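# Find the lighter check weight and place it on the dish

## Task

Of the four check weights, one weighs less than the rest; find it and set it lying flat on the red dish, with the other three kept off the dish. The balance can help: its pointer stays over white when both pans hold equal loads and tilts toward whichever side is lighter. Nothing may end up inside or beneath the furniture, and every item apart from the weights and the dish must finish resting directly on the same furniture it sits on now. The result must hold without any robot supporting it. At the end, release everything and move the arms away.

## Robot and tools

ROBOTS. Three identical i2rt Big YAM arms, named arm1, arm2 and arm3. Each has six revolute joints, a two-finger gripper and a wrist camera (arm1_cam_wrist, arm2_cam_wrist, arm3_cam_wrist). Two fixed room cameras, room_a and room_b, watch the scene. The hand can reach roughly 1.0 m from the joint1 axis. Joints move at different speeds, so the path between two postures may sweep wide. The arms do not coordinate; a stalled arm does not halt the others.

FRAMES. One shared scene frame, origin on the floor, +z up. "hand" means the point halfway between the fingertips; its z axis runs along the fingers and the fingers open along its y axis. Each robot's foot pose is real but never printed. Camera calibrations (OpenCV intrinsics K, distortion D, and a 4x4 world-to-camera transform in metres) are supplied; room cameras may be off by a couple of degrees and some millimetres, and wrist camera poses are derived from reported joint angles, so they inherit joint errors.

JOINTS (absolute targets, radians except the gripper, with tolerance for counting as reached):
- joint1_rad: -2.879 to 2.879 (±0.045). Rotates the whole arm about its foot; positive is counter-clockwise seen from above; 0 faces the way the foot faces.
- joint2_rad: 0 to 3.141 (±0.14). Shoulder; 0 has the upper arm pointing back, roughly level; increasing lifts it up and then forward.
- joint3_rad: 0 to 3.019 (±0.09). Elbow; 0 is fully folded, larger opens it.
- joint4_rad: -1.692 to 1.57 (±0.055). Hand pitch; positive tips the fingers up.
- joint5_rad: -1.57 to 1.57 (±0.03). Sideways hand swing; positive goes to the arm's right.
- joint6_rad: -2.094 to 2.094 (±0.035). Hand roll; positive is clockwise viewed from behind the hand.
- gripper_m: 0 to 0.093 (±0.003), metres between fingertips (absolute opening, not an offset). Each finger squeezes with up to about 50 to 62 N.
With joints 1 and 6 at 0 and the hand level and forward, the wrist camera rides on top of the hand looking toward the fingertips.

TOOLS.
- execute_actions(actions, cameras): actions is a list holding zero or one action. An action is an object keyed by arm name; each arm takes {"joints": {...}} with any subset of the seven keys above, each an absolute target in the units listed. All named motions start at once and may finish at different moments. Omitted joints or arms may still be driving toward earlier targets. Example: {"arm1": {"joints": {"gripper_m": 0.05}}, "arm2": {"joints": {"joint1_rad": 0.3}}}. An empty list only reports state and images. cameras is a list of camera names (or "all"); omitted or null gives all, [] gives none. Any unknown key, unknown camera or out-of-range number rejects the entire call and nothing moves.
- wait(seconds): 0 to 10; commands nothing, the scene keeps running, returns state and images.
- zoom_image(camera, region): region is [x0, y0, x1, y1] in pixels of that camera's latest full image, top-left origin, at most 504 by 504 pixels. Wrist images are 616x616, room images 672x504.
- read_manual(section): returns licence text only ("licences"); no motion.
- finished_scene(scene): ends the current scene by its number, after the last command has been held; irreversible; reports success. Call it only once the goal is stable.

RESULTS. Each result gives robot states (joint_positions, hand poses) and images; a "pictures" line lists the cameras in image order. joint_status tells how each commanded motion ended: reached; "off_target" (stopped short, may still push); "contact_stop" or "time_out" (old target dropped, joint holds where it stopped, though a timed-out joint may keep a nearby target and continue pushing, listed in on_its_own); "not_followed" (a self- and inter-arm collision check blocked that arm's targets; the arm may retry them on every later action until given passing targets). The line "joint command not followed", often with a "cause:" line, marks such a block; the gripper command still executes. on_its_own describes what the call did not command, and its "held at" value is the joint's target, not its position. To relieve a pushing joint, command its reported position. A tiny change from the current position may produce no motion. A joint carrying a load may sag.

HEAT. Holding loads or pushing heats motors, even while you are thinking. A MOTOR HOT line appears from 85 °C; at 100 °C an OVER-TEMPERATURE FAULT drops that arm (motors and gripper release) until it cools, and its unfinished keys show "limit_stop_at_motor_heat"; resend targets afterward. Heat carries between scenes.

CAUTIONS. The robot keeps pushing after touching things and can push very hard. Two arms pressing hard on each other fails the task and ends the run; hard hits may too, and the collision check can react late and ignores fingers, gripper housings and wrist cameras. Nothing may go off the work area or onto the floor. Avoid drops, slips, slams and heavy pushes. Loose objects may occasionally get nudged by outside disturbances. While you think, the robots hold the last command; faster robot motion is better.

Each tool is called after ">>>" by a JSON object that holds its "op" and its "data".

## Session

>>> {"op": "execute_actions", "data": {"actions": []}}

Scene clock: 0.00 s.
Motor temperatures (°C, as the motors report them): arm1=[17 20 21 21 19 17] | arm2=[17 19 22 17 19 20] | arm3=[19 20 19 17 20 19]
arm1.joint_positions: joint1_rad=+0.003 joint2_rad=+0.551 joint3_rad=+1.314 joint4_rad=-1.522 joint5_rad=-0.021 joint6_rad=-0.173 gripper_m=+0.094
arm1.joint_status: not commanded
arm1.hand: x=+0.6835 y=-0.7366 z=+1.2573 quat_wxyz=(-0.389, +0.282, -0.875, -0.062) (m; scene frame)
arm2.joint_positions: joint1_rad=+0.296 joint2_rad=+0.573 joint3_rad=+1.641 joint4_rad=-1.256 joint5_rad=+0.008 joint6_rad=-0.591 gripper_m=+0.094
arm2.joint_status: not commanded
arm2.hand: x=+0.2898 y=+0.0828 z=+1.5480 quat_wxyz=(-0.641, +0.457, -0.616, -0.032) (m; scene frame)
arm3.joint_positions: joint1_rad=-0.273 joint2_rad=+0.403 joint3_rad=+1.346 joint4_rad=-1.460 joint5_rad=+0.072 joint6_rad=+0.161 gripper_m=+0.094
arm3.joint_status: not commanded
arm3.hand: x=-0.8063 y=+0.7855 z=+1.3915 quat_wxyz=(-0.143, -0.854, -0.132, +0.483) (m; scene frame)
pictures: arm1_cam_wrist, arm2_cam_wrist, arm3_cam_wrist, room_a, room_b
camera_calibration (this result's frames):
arm1_cam_wrist: T_world_to_cam=[[0.542778, -0.833333, 0.104633, -1.11972], [-0.813242, -0.552596, -0.182416, 0.380354], [0.209833, 0.0139198, -0.977638, 1.21734], [0, 0, 0, 1]] pos_world=[0.661642, -0.739863, 1.37666]
arm2_cam_wrist: T_world_to_cam=[[0.594478, -0.586722, 0.549867, -0.972719], [-0.25414, -0.785859, -0.563772, 1.01753], [0.762895, 0.195407, -0.616285, 0.84018], [0, 0, 0, 1]] pos_world=[0.195885, 0.0647414, 1.62631]
arm3_cam_wrist: T_world_to_cam=[[-0.369889, 0.918423, -0.140289, -0.822205], [0.861663, 0.282648, -0.421483, 1.06745], [-0.347447, -0.276784, -0.895919, 1.30941], [0, 0, 0, 1]] pos_world=[-0.76896, 0.815841, 1.50769]
Images, in order (width x height): arm1_cam_wrist 616x616, arm2_cam_wrist 616x616, arm3_cam_wrist 616x616, room_a 672x504, room_b 672x504.

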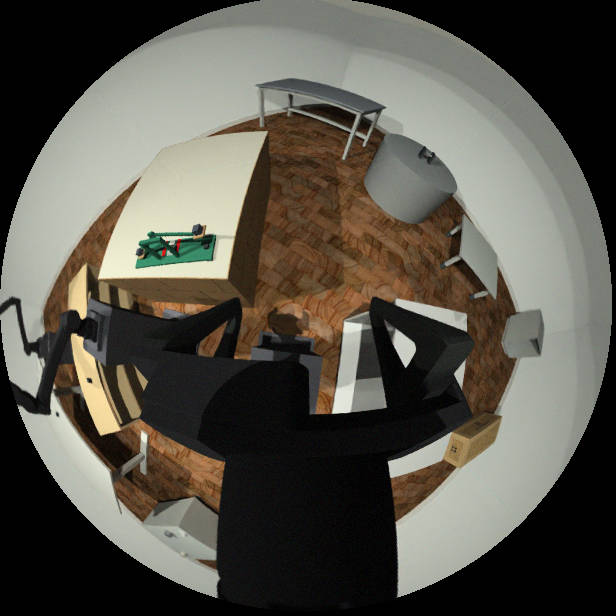

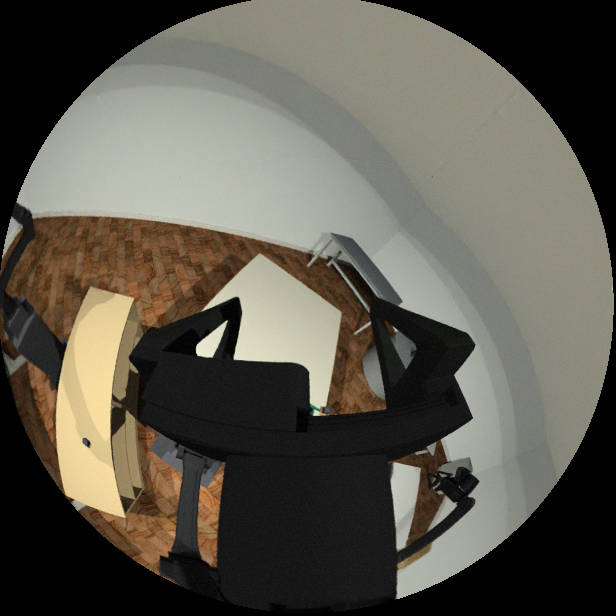

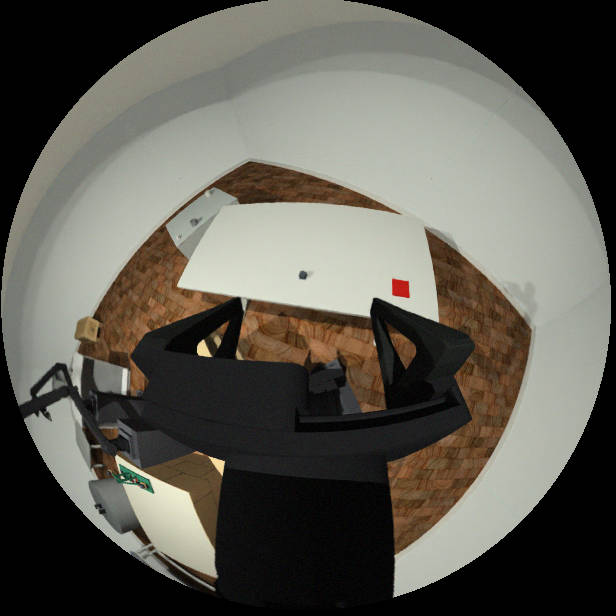

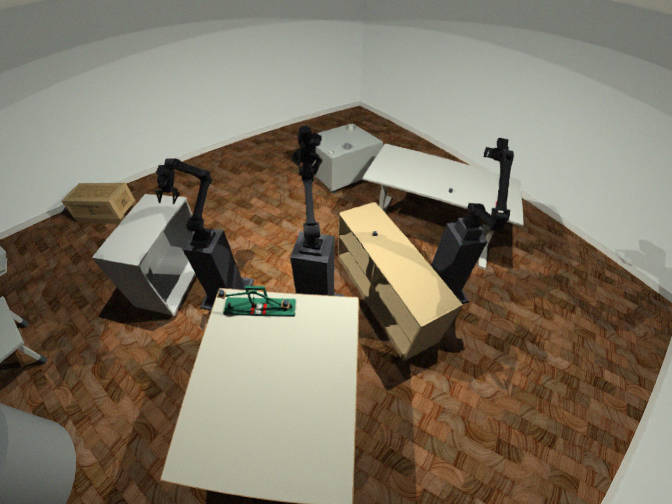

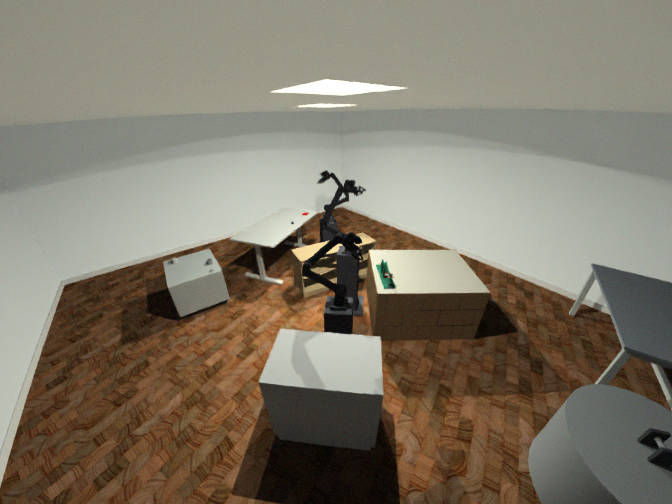

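>>> {"op": "zoom_image", "data": {"camera": "room_a", "region": [205, 265, 315, 335]}}

>>> {"op": "zoom_image", "data": {"camera": "arm1_cam_wrist", "region": [120, 200, 240, 290]}}

>>> {"op": "zoom_image", "data": {"camera": "room_b", "region": [350, 245, 420, 300]}}

Region (205, 265, 315, 335) of room_a's 672x504 image, scaled by 4.582, with more detail than that image has; it fills the top 321 rows of this view, and the rest is white.

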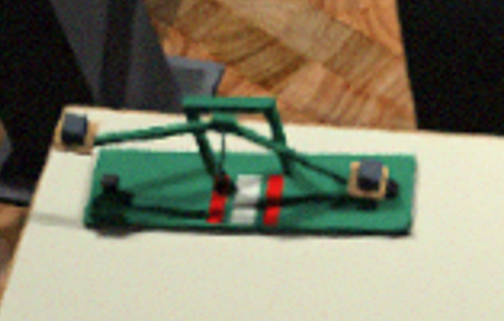

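Region (120, 200, 240, 290) of arm1_cam_wrist's 616x616 image, scaled by 4.200, with more detail than that image has; it fills the top 378 rows of this view, and the rest is white.

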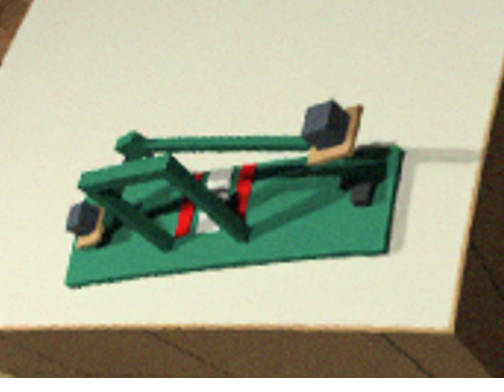

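Region (350, 245, 420, 300) of room_b's 672x504 image, scaled by 7.200, with more detail than that image has; it fills the top 396 rows of this view, and the rest is white.

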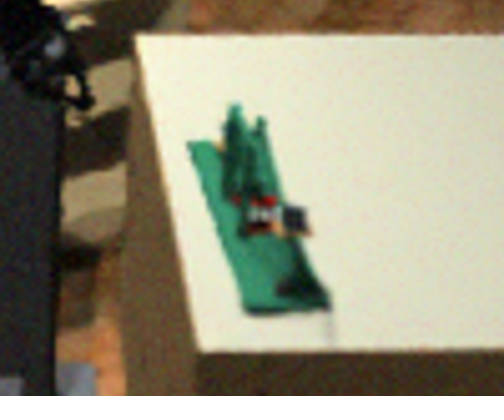

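>>> {"op": "zoom_image", "data": {"camera": "arm1_cam_wrist", "region": [175, 215, 225, 265]}}

>>> {"op": "zoom_image", "data": {"camera": "room_a", "region": [205, 275, 255, 325]}}

Region (175, 215, 225, 265) of arm1_cam_wrist's 616x616 image, scaled by 10.080, with more detail than that image has.

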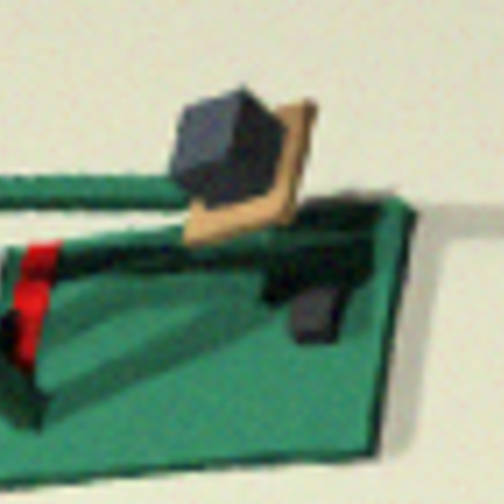

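Region (205, 275, 255, 325) of room_a's 672x504 image, scaled by 10.080, with more detail than that image has.

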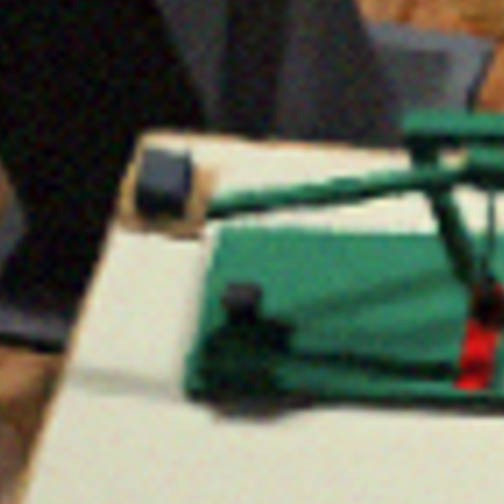

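>>> {"op": "zoom_image", "data": {"camera": "room_a", "region": [325, 190, 485, 350]}}

>>> {"op": "zoom_image", "data": {"camera": "arm2_cam_wrist", "region": [0, 270, 260, 530]}}

Region (325, 190, 485, 350) of room_a's 672x504 image, scaled by 3.150, with more detail than that image has.

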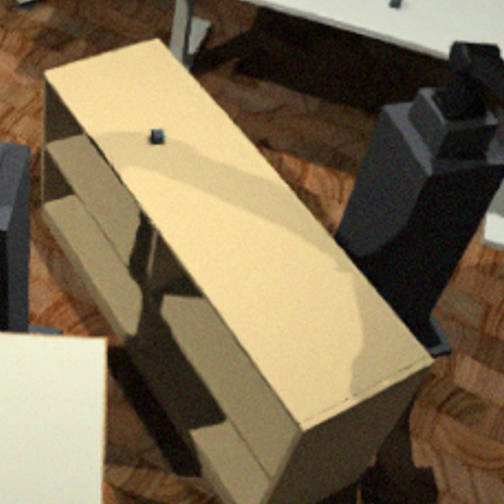

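Region (0, 270, 260, 530) of arm2_cam_wrist's 616x616 image, scaled by 1.938, with more detail than that image has.

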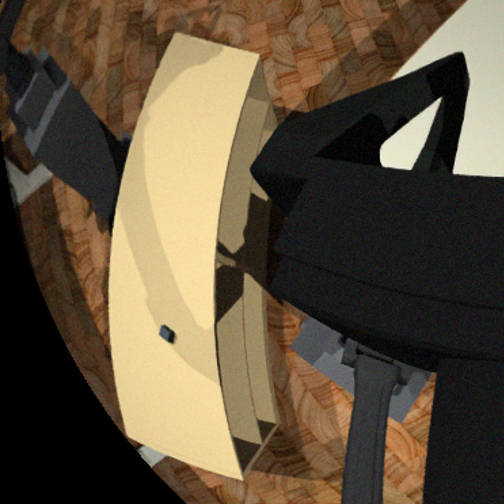

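>>> {"op": "zoom_image", "data": {"camera": "arm3_cam_wrist", "region": [370, 258, 450, 338]}}

>>> {"op": "zoom_image", "data": {"camera": "arm3_cam_wrist", "region": [160, 180, 460, 340]}}

Region (370, 258, 450, 338) of arm3_cam_wrist's 616x616 image, scaled by 6.300, with more detail than that image has.

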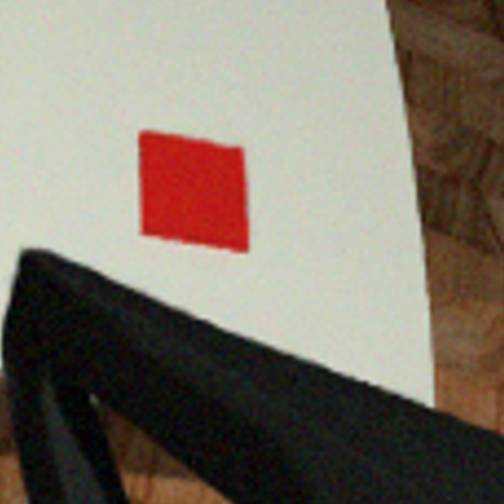

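Region (160, 180, 460, 340) of arm3_cam_wrist's 616x616 image, scaled by 1.680, with more detail than that image has; it fills the top 269 rows of this view, and the rest is white.

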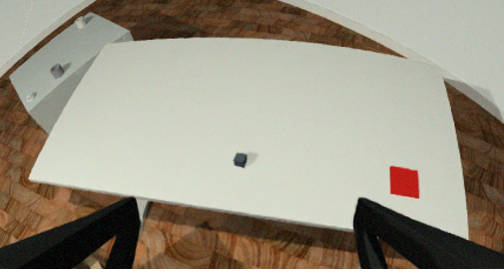

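>>> {"op": "execute_actions", "data": {"actions": [{"arm2": {"joints": {"joint1_rad": -0.76, "joint2_rad": 2.022, "joint3_rad": 1.68, "joint4_rad": -0.978, "joint5_rad": 0.148, "joint6_rad": 0.61, "gripper_m": 0.075}}, "arm3": {"joints": {"joint1_rad": 1.39, "joint2_rad": 2.08, "joint3_rad": 1.485, "joint4_rad": -0.945, "joint5_rad": 0.0, "joint6_rad": 1.33}}}], "cameras": ["arm1_cam_wrist", "arm2_cam_wrist", "arm3_cam_wrist", "room_a"]}}

Scene clock: 21.73 s.
Motor temperatures (°C, as the motors report them): arm1=[17 20 23 21 19 17] | arm2=[17 19 24 18 19 20] | arm3=[19 20 21 17 20 19]
arm1.joint_positions: joint1_rad=+0.003 joint2_rad=+0.551 joint3_rad=+1.314 joint4_rad=-1.522 joint5_rad=-0.021 joint6_rad=-0.173 gripper_m=+0.094
arm1.joint_status: not commanded
arm1.hand: x=+0.6835 y=-0.7366 z=+1.2573 quat_wxyz=(-0.389, +0.282, -0.875, -0.062) (m; scene frame)
arm2.joint_positions: joint1_rad=-0.762 joint2_rad=+2.014 joint3_rad=+1.660 joint4_rad=-0.978 joint5_rad=+0.149 joint6_rad=+0.600 gripper_m=+0.075
arm2.joint_status: all done
arm2.hand: x=+0.7753 y=-0.2751 z=+0.9407 quat_wxyz=(-0.128, -0.467, -0.873, +0.053) (m; scene frame)
arm3.joint_positions: joint1_rad=+1.395 joint2_rad=+2.068 joint3_rad=+1.479 joint4_rad=-0.949 joint5_rad=-0.001 joint6_rad=+1.316 gripper_m=+0.094
arm3.joint_status: all done
arm3.hand: x=-0.3394 y=+0.3561 z=+0.8415 quat_wxyz=(-0.022, -0.907, -0.421, -0.004) (m; scene frame)
pictures: arm1_cam_wrist, arm2_cam_wrist, arm3_cam_wrist, room_a
camera_calibration (this result's frames):
arm1_cam_wrist: T_world_to_cam=[[0.542778, -0.833333, 0.104633, -1.11972], [-0.813242, -0.552596, -0.182416, 0.380354], [0.209833, 0.0139198, -0.977638, 1.21734], [0, 0, 0, 1]] pos_world=[0.661642, -0.739863, 1.37666]
arm2_cam_wrist: T_world_to_cam=[[-0.830608, -0.556666, -0.0145749, 0.506727], [-0.527309, 0.777851, 0.341896, 0.307297], [-0.178985, 0.291667, -0.939625, 1.22629], [0, 0, 0, 1]] pos_world=[0.802419, -0.31462, 1.05457]
arm3_cam_wrist: T_world_to_cam=[[-0.750643, 0.657847, -0.0614269, -0.435084], [0.516711, 0.642443, 0.56593, -0.521338], [0.411759, 0.393071, -0.822162, 0.817053], [0, 0, 0, 1]] pos_world=[-0.39364, 0.299989, 0.940064]
Images, in order (width x height): arm1_cam_wrist 616x616, arm2_cam_wrist 616x616, arm3_cam_wrist 616x616, room_a 672x504.

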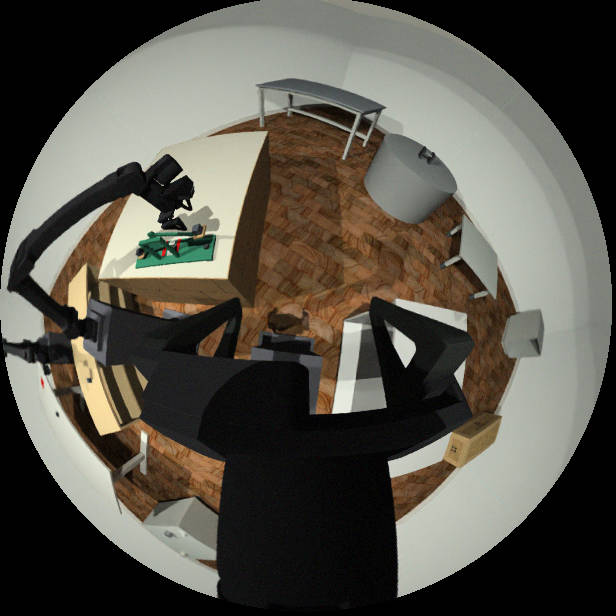

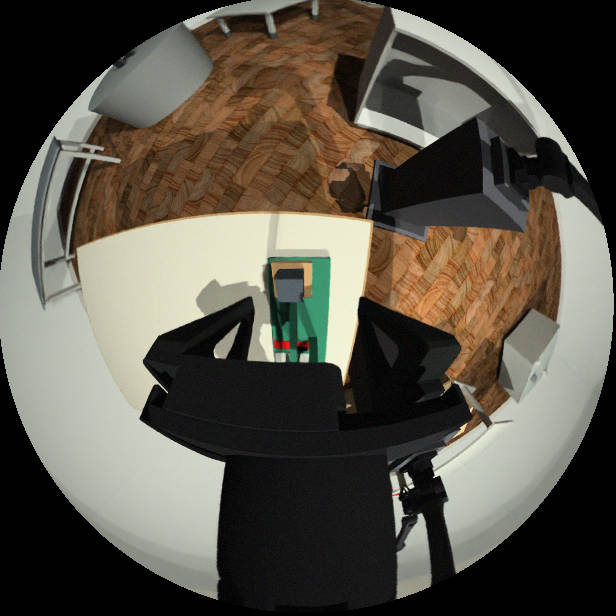

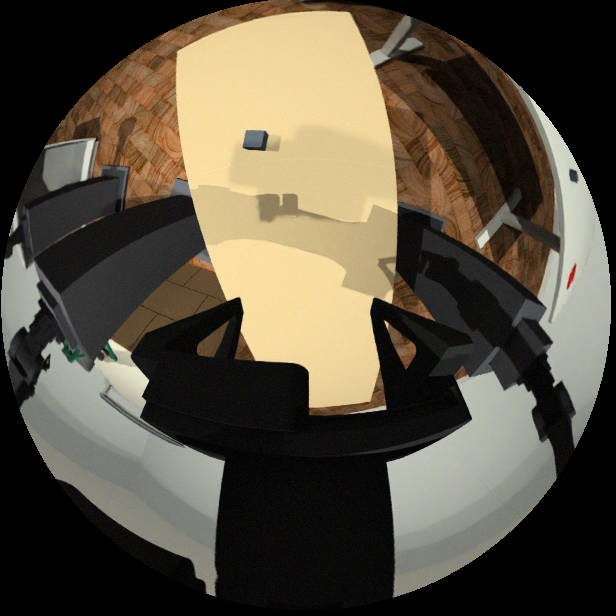

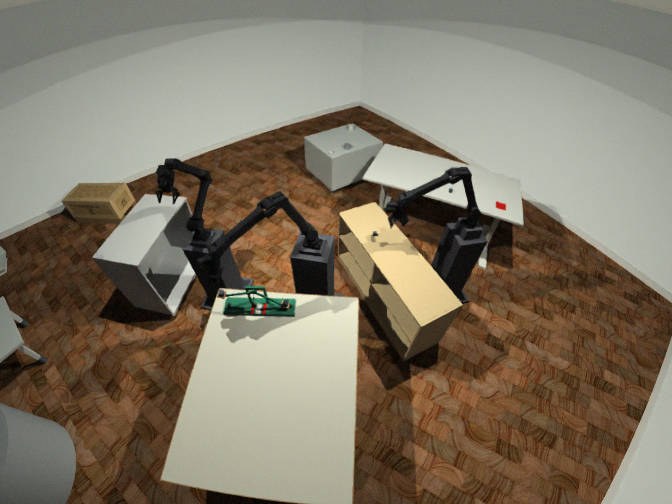

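>>> {"op": "zoom_image", "data": {"camera": "arm2_cam_wrist", "region": [255, 245, 345, 335]}}

>>> {"op": "zoom_image", "data": {"camera": "arm2_cam_wrist", "region": [230, 240, 380, 390]}}

Region (255, 245, 345, 335) of arm2_cam_wrist's 616x616 image, scaled by 5.600, with more detail than that image has.

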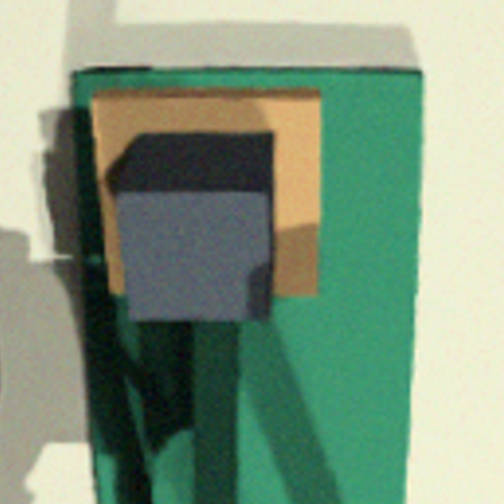

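Region (230, 240, 380, 390) of arm2_cam_wrist's 616x616 image, scaled by 3.360, with more detail than that image has.

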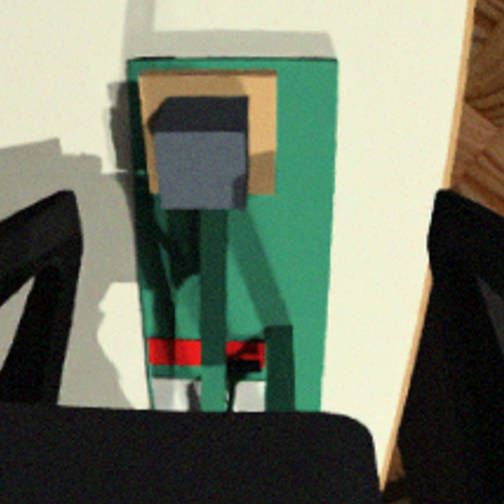

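>>> {"op": "zoom_image", "data": {"camera": "arm3_cam_wrist", "region": [225, 110, 295, 180]}}

Region (225, 110, 295, 180) of arm3_cam_wrist's 616x616 image, scaled by 7.200, with more detail than that image has.

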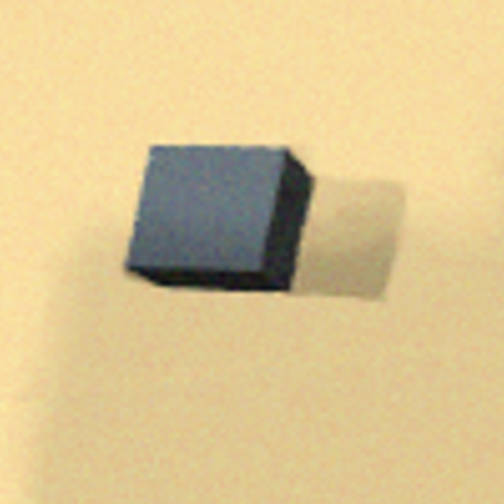

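>>> {"op": "zoom_image", "data": {"camera": "arm3_cam_wrist", "region": [160, 0, 412, 252]}}

Region (160, 0, 412, 252) of arm3_cam_wrist's 616x616 image, scaled by 2.000, with more detail than that image has.

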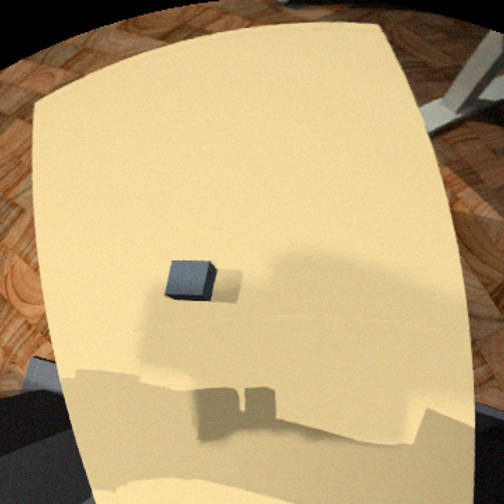

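>>> {"op": "execute_actions", "data": {"actions": [{"arm2": {"joints": {"joint1_rad": -0.73, "joint2_rad": 2.164, "joint3_rad": 1.645, "joint4_rad": -0.835, "joint6_rad": 0.643}}, "arm3": {"joints": {"joint2_rad": 2.27, "joint4_rad": -0.775, "joint6_rad": 1.585}}}], "cameras": ["arm1_cam_wrist", "arm2_cam_wrist", "arm3_cam_wrist"]}}

Scene clock: 32.63 s.
Motor temperatures (°C, as the motors report them): arm1=[17 20 23 21 19 17] | arm2=[17 20 25 18 19 20] | arm3=[19 22 22 17 20 19]
arm1.joint_positions: joint1_rad=+0.003 joint2_rad=+0.551 joint3_rad=+1.314 joint4_rad=-1.522 joint5_rad=-0.021 joint6_rad=-0.173 gripper_m=+0.094
arm1.joint_status: not commanded
arm1.hand: x=+0.6835 y=-0.7366 z=+1.2573 quat_wxyz=(-0.389, +0.282, -0.875, -0.062) (m; scene frame)
arm2.joint_positions: joint1_rad=-0.734 joint2_rad=+2.171 joint3_rad=+1.631 joint4_rad=-0.846 joint5_rad=+0.149 joint6_rad=+0.633 gripper_m=+0.075
arm2.joint_status: all done
arm2.hand: x=+0.7851 y=-0.2577 z=+0.8351 quat_wxyz=(-0.103, -0.468, -0.876, +0.054) (m; scene frame)
arm3.joint_positions: joint1_rad=+1.395 joint2_rad=+2.278 joint3_rad=+1.470 joint4_rad=-0.790 joint5_rad=-0.001 joint6_rad=+1.571 gripper_m=+0.094
arm3.joint_status: all done
arm3.hand: x=-0.3452 y=+0.3638 z=+0.7206 quat_wxyz=(+0.007, -0.953, -0.302, +0.003) (m; scene frame)
pictures: arm1_cam_wrist, arm2_cam_wrist, arm3_cam_wrist
camera_calibration (this result's frames):
arm1_cam_wrist: T_world_to_cam=[[0.542778, -0.833333, 0.104633, -1.11972], [-0.813242, -0.552596, -0.182416, 0.380354], [0.209833, 0.0139198, -0.977638, 1.21734], [0, 0, 0, 1]] pos_world=[0.661642, -0.739863, 1.37666]
arm2_cam_wrist: T_world_to_cam=[[-0.832531, -0.553891, 0.0098485, 0.504815], [-0.508399, 0.770975, 0.383574, 0.283574], [-0.220051, 0.31433, -0.923458, 1.14836], [0, 0, 0, 1]] pos_world=[0.81714, -0.29998, 0.946715]
arm3_cam_wrist: T_world_to_cam=[[-0.561179, 0.827689, -0.00302437, -0.490445], [0.676067, 0.46048, 0.575232, -0.340414], [0.477506, 0.320763, -0.817985, 0.763028], [0, 0, 0, 1]] pos_world=[-0.409436, 0.317938, 0.818479]
Images, in order (width x height): arm1_cam_wrist 616x616, arm2_cam_wrist 616x616, arm3_cam_wrist 616x616.

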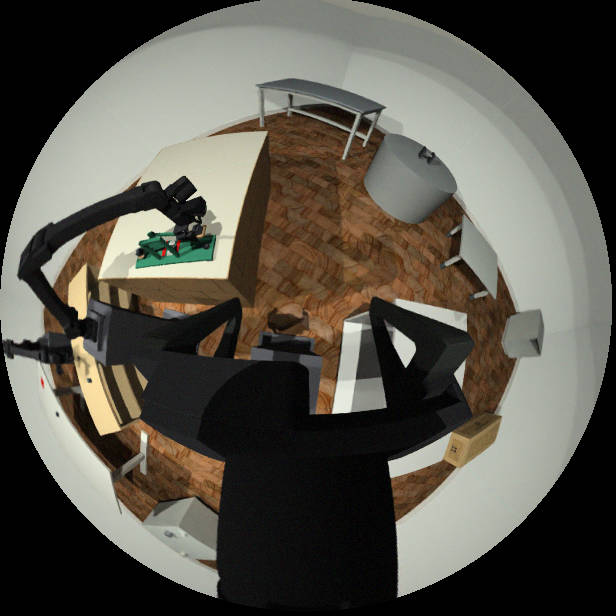

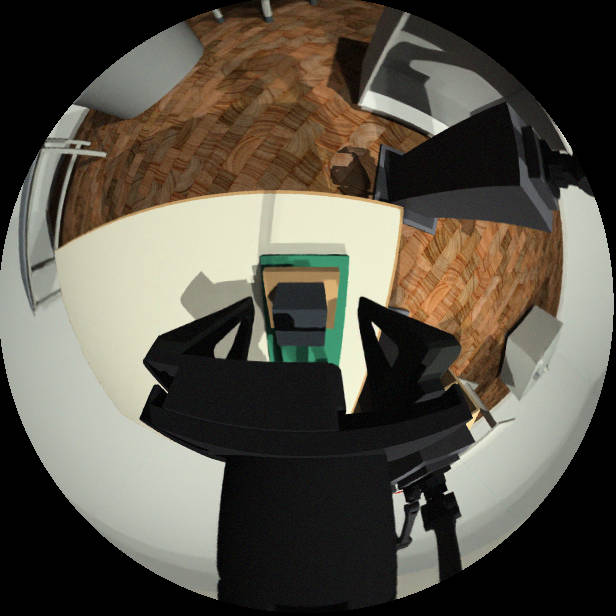

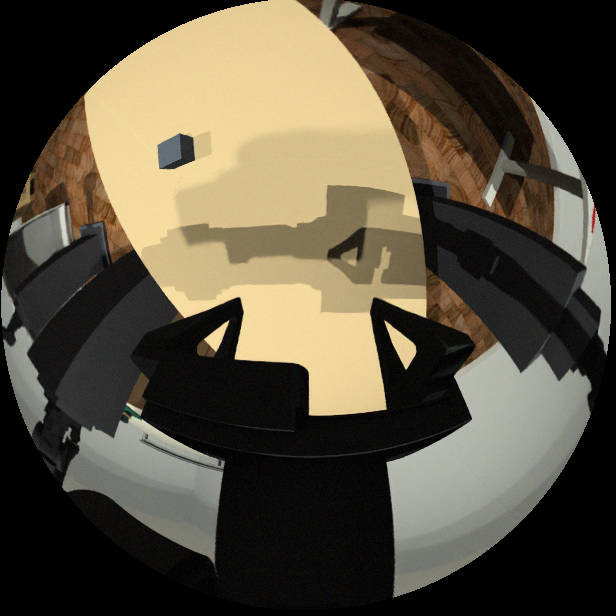

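>>> {"op": "zoom_image", "data": {"camera": "arm2_cam_wrist", "region": [240, 245, 372, 377]}}

>>> {"op": "zoom_image", "data": {"camera": "arm1_cam_wrist", "region": [160, 190, 230, 260]}}

Region (240, 245, 372, 377) of arm2_cam_wrist's 616x616 image, scaled by 3.818, with more detail than that image has.

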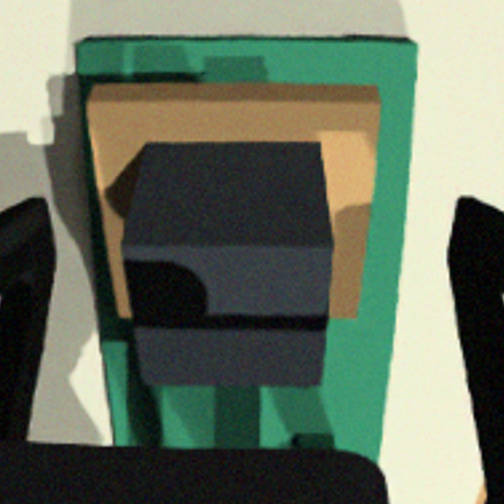

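Region (160, 190, 230, 260) of arm1_cam_wrist's 616x616 image, scaled by 7.200, with more detail than that image has.

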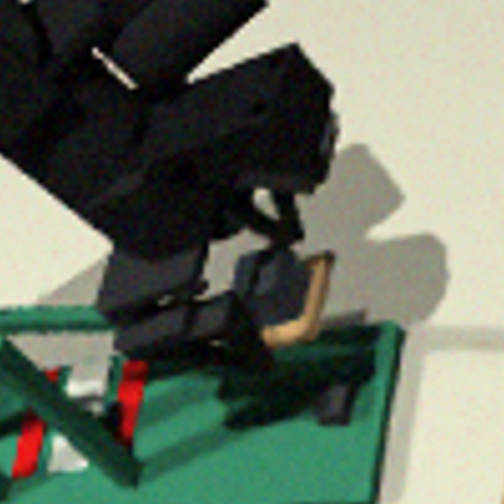

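>>> {"op": "execute_actions", "data": {"actions": [{"arm2": {"joints": {"gripper_m": 0.018}}}], "cameras": ["arm2_cam_wrist", "arm3_cam_wrist"]}}

>>> {"op": "zoom_image", "data": {"camera": "arm2_cam_wrist", "region": [240, 245, 372, 377]}}

>>> {"op": "zoom_image", "data": {"camera": "arm3_cam_wrist", "region": [140, 115, 220, 195]}}

Scene clock: 35.80 s.
Motor temperatures (°C, as the motors report them): arm1=[17 20 24 21 19 17] | arm2=[17 21 25 18 19 20] | arm3=[19 22 22 17 20 19]
arm1.joint_positions: joint1_rad=+0.003 joint2_rad=+0.551 joint3_rad=+1.314 joint4_rad=-1.522 joint5_rad=-0.021 joint6_rad=-0.173 gripper_m=+0.094
arm1.joint_status: not commanded
arm1.hand: x=+0.6835 y=-0.7366 z=+1.2573 quat_wxyz=(-0.389, +0.282, -0.875, -0.062) (m; scene frame)
arm2.joint_positions: joint1_rad=-0.734 joint2_rad=+2.171 joint3_rad=+1.631 joint4_rad=-0.846 joint5_rad=+0.147 joint6_rad=+0.634 gripper_m=+0.029
arm2.joint_status: gripper_m off_target (ended at +0.029, target +0.018)
arm2.hand: x=+0.7852 y=-0.2575 z=+0.8351 quat_wxyz=(-0.103, -0.469, -0.876, +0.053) (m; scene frame)
arm3.joint_positions: joint1_rad=+1.395 joint2_rad=+2.278 joint3_rad=+1.470 joint4_rad=-0.790 joint5_rad=-0.001 joint6_rad=+1.572 gripper_m=+0.094
arm3.joint_status: not commanded
arm3.hand: x=-0.3452 y=+0.3638 z=+0.7206 quat_wxyz=(+0.007, -0.953, -0.302, +0.003) (m; scene frame)
pictures: arm2_cam_wrist, arm3_cam_wrist
camera_calibration (this result's frames):
arm2_cam_wrist: T_world_to_cam=[[-0.832796, -0.553519, 0.00824734, 0.506722], [-0.508426, 0.770676, 0.384137, 0.282982], [-0.218983, 0.315715, -0.923239, 1.14765], [0, 0, 0, 1]] pos_world=[0.817187, -0.299936, 0.946671]
arm3_cam_wrist: T_world_to_cam=[[-0.560863, 0.827903, -0.00302481, -0.490414], [0.676245, 0.460224, 0.575227, -0.340255], [0.477624, 0.320578, -0.817988, 0.763139], [0, 0, 0, 1]] pos_world=[-0.409453, 0.317963, 0.81848]
Images, in order (width x height): arm2_cam_wrist 616x616, arm3_cam_wrist 616x616.

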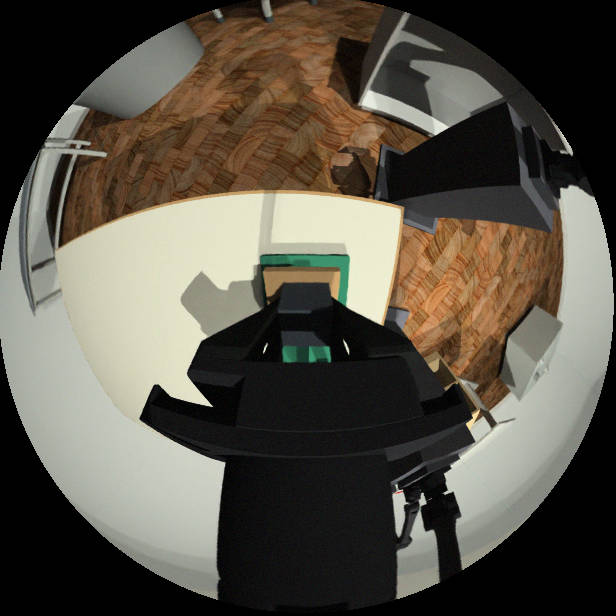

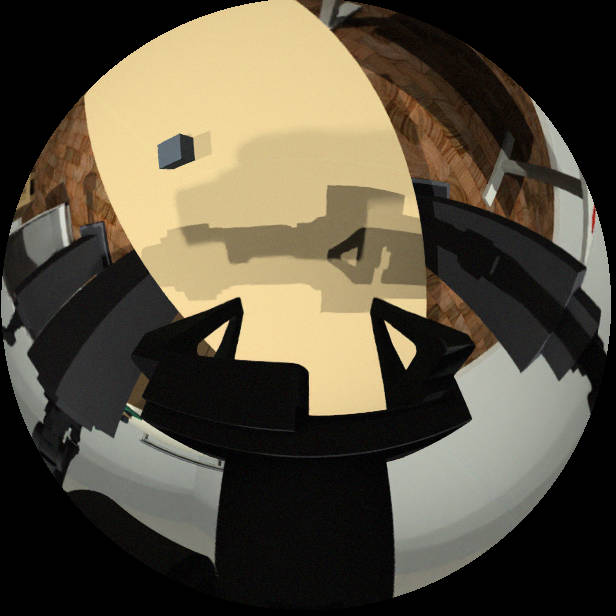

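Region (240, 245, 372, 377) of arm2_cam_wrist's 616x616 image, scaled by 3.818, with more detail than that image has.

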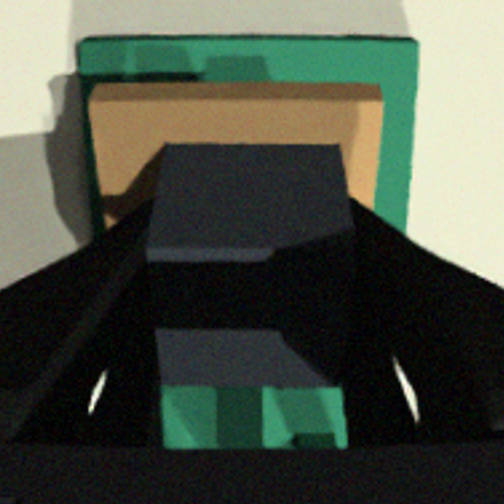

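Region (140, 115, 220, 195) of arm3_cam_wrist's 616x616 image, scaled by 6.300, with more detail than that image has.

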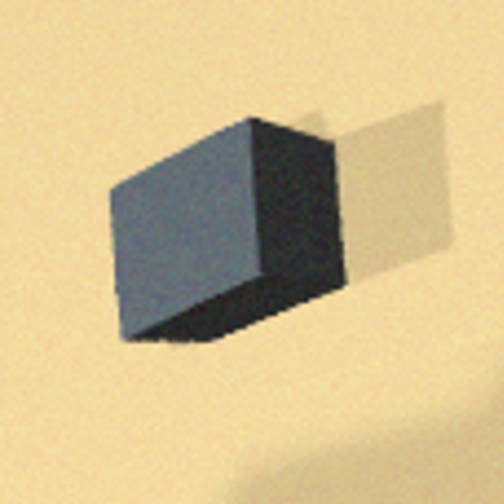

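>>> {"op": "zoom_image", "data": {"camera": "arm3_cam_wrist", "region": [90, 170, 190, 270]}}

>>> {"op": "zoom_image", "data": {"camera": "arm3_cam_wrist", "region": [360, 90, 460, 190]}}

Region (90, 170, 190, 270) of arm3_cam_wrist's 616x616 image, scaled by 5.040, with more detail than that image has.

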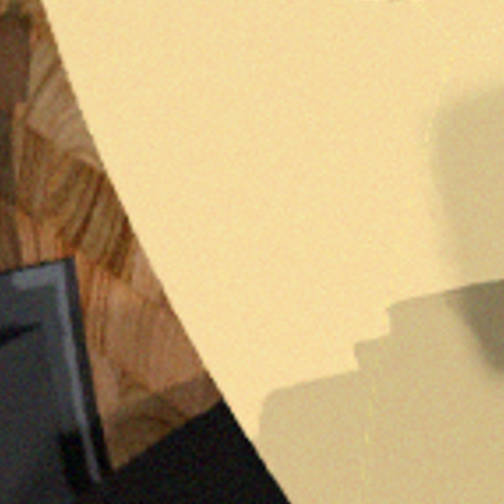

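Region (360, 90, 460, 190) of arm3_cam_wrist's 616x616 image, scaled by 5.040, with more detail than that image has.

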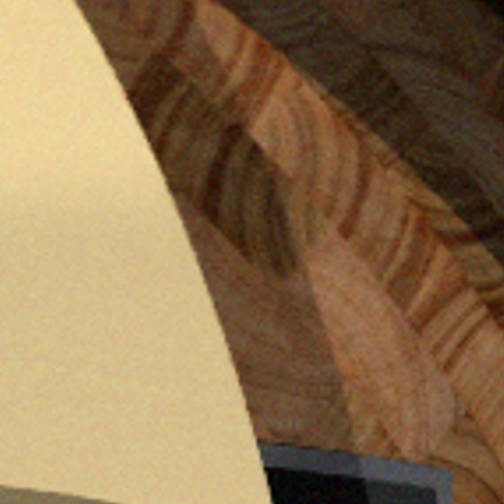

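>>> {"op": "execute_actions", "data": {"actions": [{"arm2": {"joints": {"joint1_rad": 1.94, "joint2_rad": 2.13, "joint3_rad": 1.715, "joint4_rad": -0.728, "joint5_rad": 0.0, "joint6_rad": 1.585}}, "arm3": {"joints": {"joint1_rad": 0.95, "joint2_rad": 2.42, "joint4_rad": -0.6}}}], "cameras": ["arm2_cam_wrist", "arm3_cam_wrist", "room_a"]}}

Scene clock: 44.83 s.
Motor temperatures (°C, as the motors report them): arm1=[17 20 24 21 19 17] | arm2=[17 21 26 18 19 20] | arm3=[19 23 22 17 20 19]
arm1.joint_positions: joint1_rad=+0.003 joint2_rad=+0.551 joint3_rad=+1.314 joint4_rad=-1.522 joint5_rad=-0.021 joint6_rad=-0.173 gripper_m=+0.094
arm1.joint_status: not commanded
arm1.hand: x=+0.6835 y=-0.7366 z=+1.2573 quat_wxyz=(-0.389, +0.282, -0.875, -0.062) (m; scene frame)
arm2.joint_positions: joint1_rad=+1.942 joint2_rad=+2.159 joint3_rad=+1.688 joint4_rad=-0.727 joint5_rad=-0.002 joint6_rad=+1.575 gripper_m=+0.029
arm2.joint_status: all done
arm2.hand: x=-0.3345 y=+0.4991 z=+0.8711 quat_wxyz=(+0.066, +0.369, -0.911, -0.174) (m; scene frame)
arm3.joint_positions: joint1_rad=+0.958 joint2_rad=+2.416 joint3_rad=+1.474 joint4_rad=-0.613 joint5_rad=+0.002 joint6_rad=+1.572 gripper_m=+0.094
arm3.joint_status: all done
arm3.hand: x=-0.5758 y=+0.2652 z=+0.6443 quat_wxyz=(-0.013, -0.996, -0.088, -0.002) (m; scene frame)
pictures: arm2_cam_wrist, arm3_cam_wrist, room_a
camera_calibration (this result's frames):
arm2_cam_wrist: T_world_to_cam=[[0.652155, -0.670285, -0.354136, 0.863402], [-0.442412, -0.715856, 0.540205, -0.255136], [-0.615602, -0.195623, -0.763391, 0.68012], [0, 0, 0, 1]] pos_world=[-0.257264, 0.529132, 0.962785]
arm3_cam_wrist: T_world_to_cam=[[-0.157009, 0.986577, -0.0448704, -0.320896], [0.80228, 0.153911, 0.576765, 0.057826], [0.575929, 0.0545589, -0.815677, 0.968135], [0, 0, 0, 1]] pos_world=[-0.654353, 0.254869, 0.741934]
Images, in order (width x height): arm2_cam_wrist 616x616, arm3_cam_wrist 616x616, room_a 672x504.

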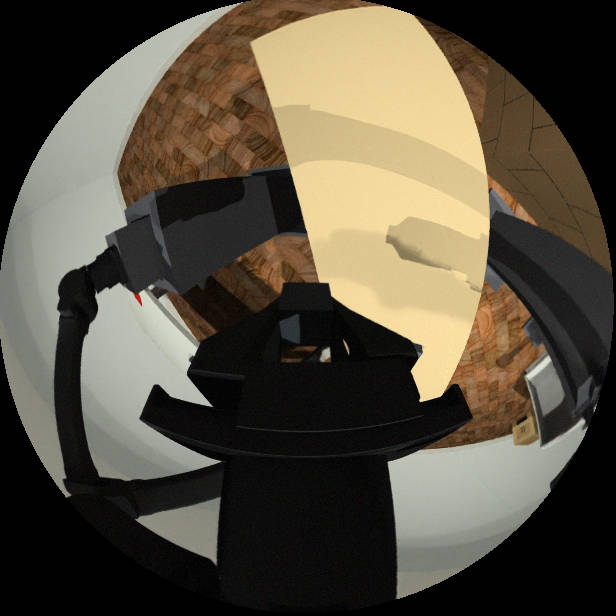

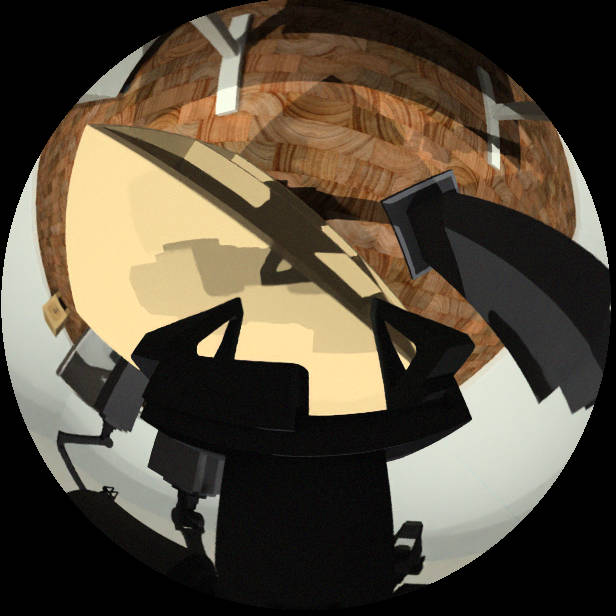

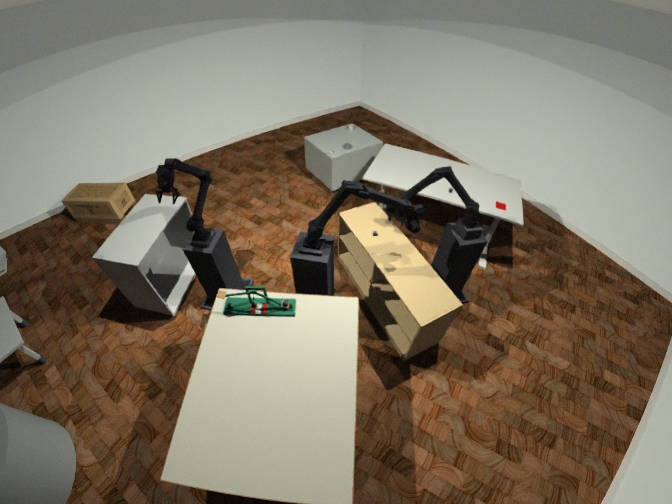

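>>> {"op": "zoom_image", "data": {"camera": "arm2_cam_wrist", "region": [260, 170, 360, 270]}}

>>> {"op": "zoom_image", "data": {"camera": "arm2_cam_wrist", "region": [430, 140, 530, 240]}}

Region (260, 170, 360, 270) of arm2_cam_wrist's 616x616 image, scaled by 5.040, with more detail than that image has.

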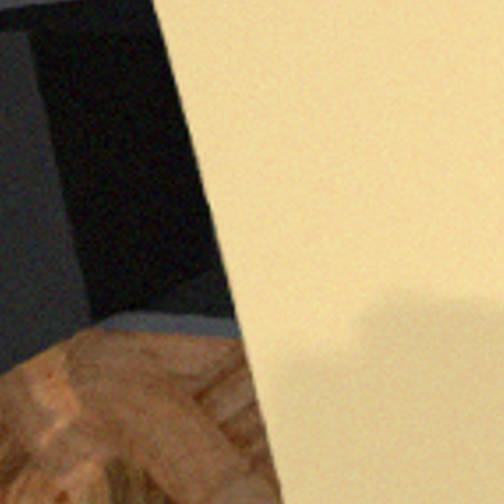

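Region (430, 140, 530, 240) of arm2_cam_wrist's 616x616 image, scaled by 5.040, with more detail than that image has.

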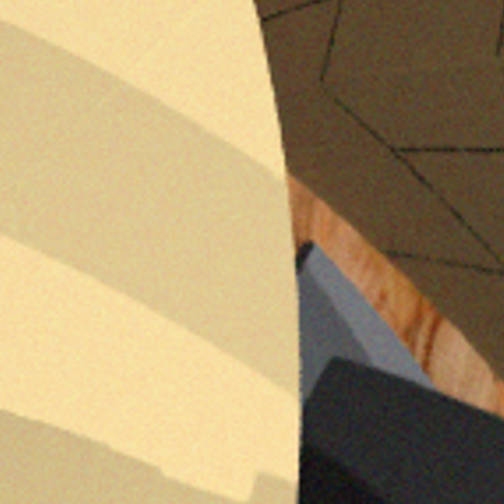

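>>> {"op": "execute_actions", "data": {"actions": [{"arm2": {"joints": {"joint2_rad": 2.525}}, "arm3": {"joints": {"joint2_rad": 2.445}}}], "cameras": ["arm2_cam_wrist", "arm3_cam_wrist", "room_a"]}}

Scene clock: 48.40 s.
Motor temperatures (°C, as the motors report them): arm1=[17 20 24 21 19 17] | arm2=[17 22 26 18 19 20] | arm3=[19 23 22 17 20 19]
arm1.joint_positions: joint1_rad=+0.003 joint2_rad=+0.551 joint3_rad=+1.314 joint4_rad=-1.522 joint5_rad=-0.021 joint6_rad=-0.173 gripper_m=+0.094
arm1.joint_status: not commanded
arm1.hand: x=+0.6835 y=-0.7366 z=+1.2573 quat_wxyz=(-0.389, +0.282, -0.875, -0.062) (m; scene frame)
arm2.joint_positions: joint1_rad=+1.942 joint2_rad=+2.538 joint3_rad=+1.700 joint4_rad=-0.727 joint5_rad=-0.002 joint6_rad=+1.578 gripper_m=+0.029
arm2.joint_status: all done
arm2.hand: x=-0.2707 y=+0.4378 z=+0.6259 quat_wxyz=(-0.003, +0.373, -0.928, -0.006) (m; scene frame)
arm3.joint_positions: joint1_rad=+0.958 joint2_rad=+2.416 joint3_rad=+1.474 joint4_rad=-0.613 joint5_rad=+0.002 joint6_rad=+1.572 gripper_m=+0.094
arm3.joint_status: all done
arm3.hand: x=-0.5758 y=+0.2652 z=+0.6443 quat_wxyz=(-0.013, -0.996, -0.088, -0.002) (m; scene frame)
pictures: arm2_cam_wrist, arm3_cam_wrist, room_a
camera_calibration (this result's frames):
arm2_cam_wrist: T_world_to_cam=[[0.692566, -0.721343, 0.00417503, 0.502847], [-0.590742, -0.563835, 0.57716, -0.268215], [-0.413976, -0.402188, -0.81662, 0.698482], [0, 0, 0, 1]] pos_world=[-0.217546, 0.492417, 0.723098]
arm3_cam_wrist: T_world_to_cam=[[-0.157009, 0.986577, -0.0448704, -0.320896], [0.80228, 0.153911, 0.576765, 0.057826], [0.575929, 0.0545589, -0.815677, 0.968135], [0, 0, 0, 1]] pos_world=[-0.654353, 0.254869, 0.741934]
Images, in order (width x height): arm2_cam_wrist 616x616, arm3_cam_wrist 616x616, room_a 672x504.

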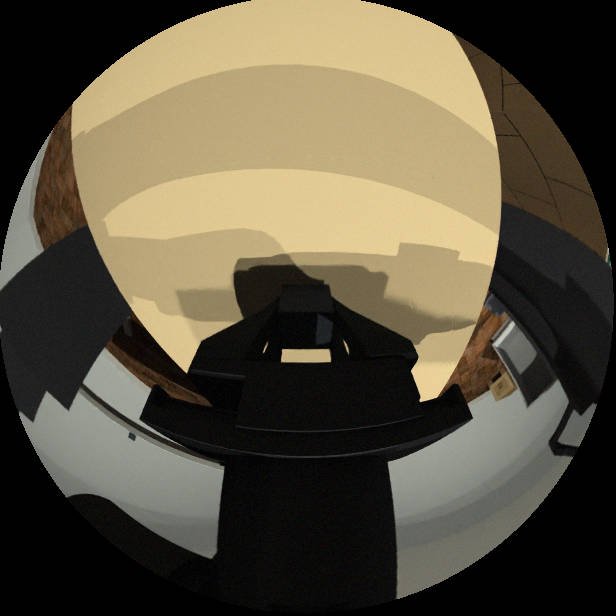

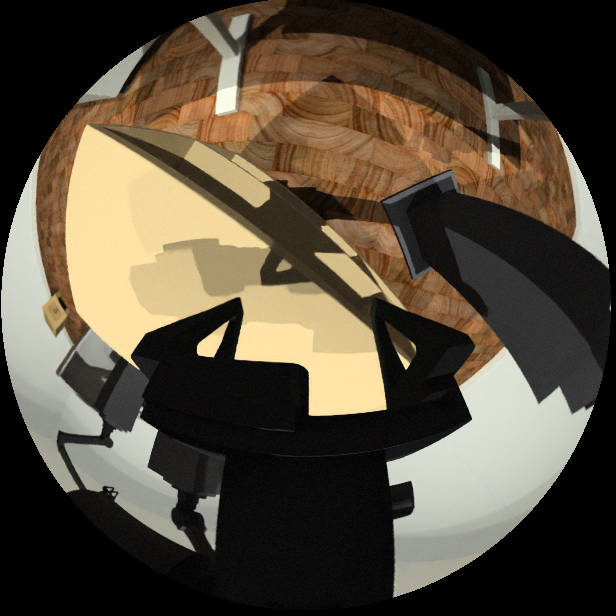

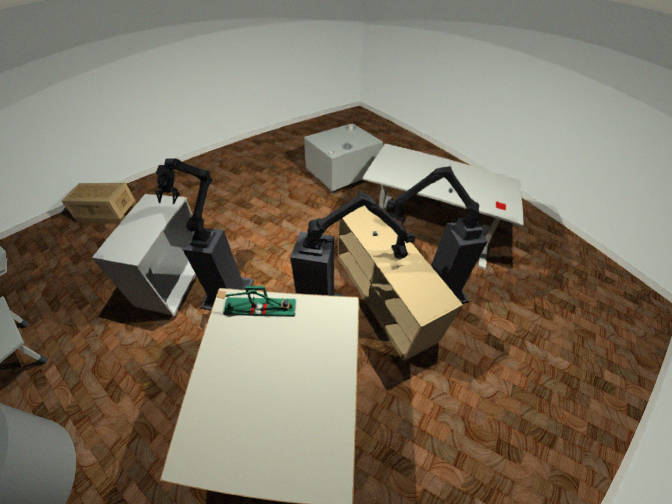

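>>> {"op": "zoom_image", "data": {"camera": "arm2_cam_wrist", "region": [240, 245, 372, 377]}}

Region (240, 245, 372, 377) of arm2_cam_wrist's 616x616 image, scaled by 3.818, with more detail than that image has.

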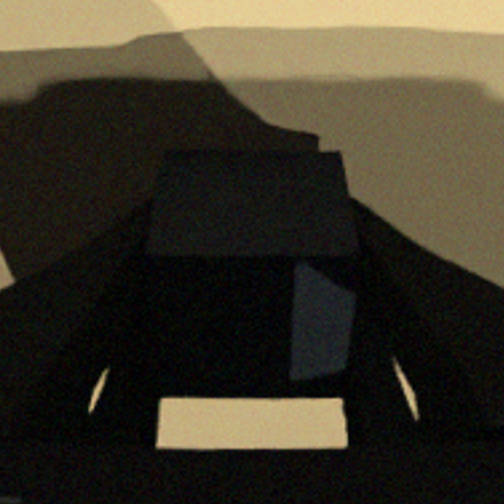

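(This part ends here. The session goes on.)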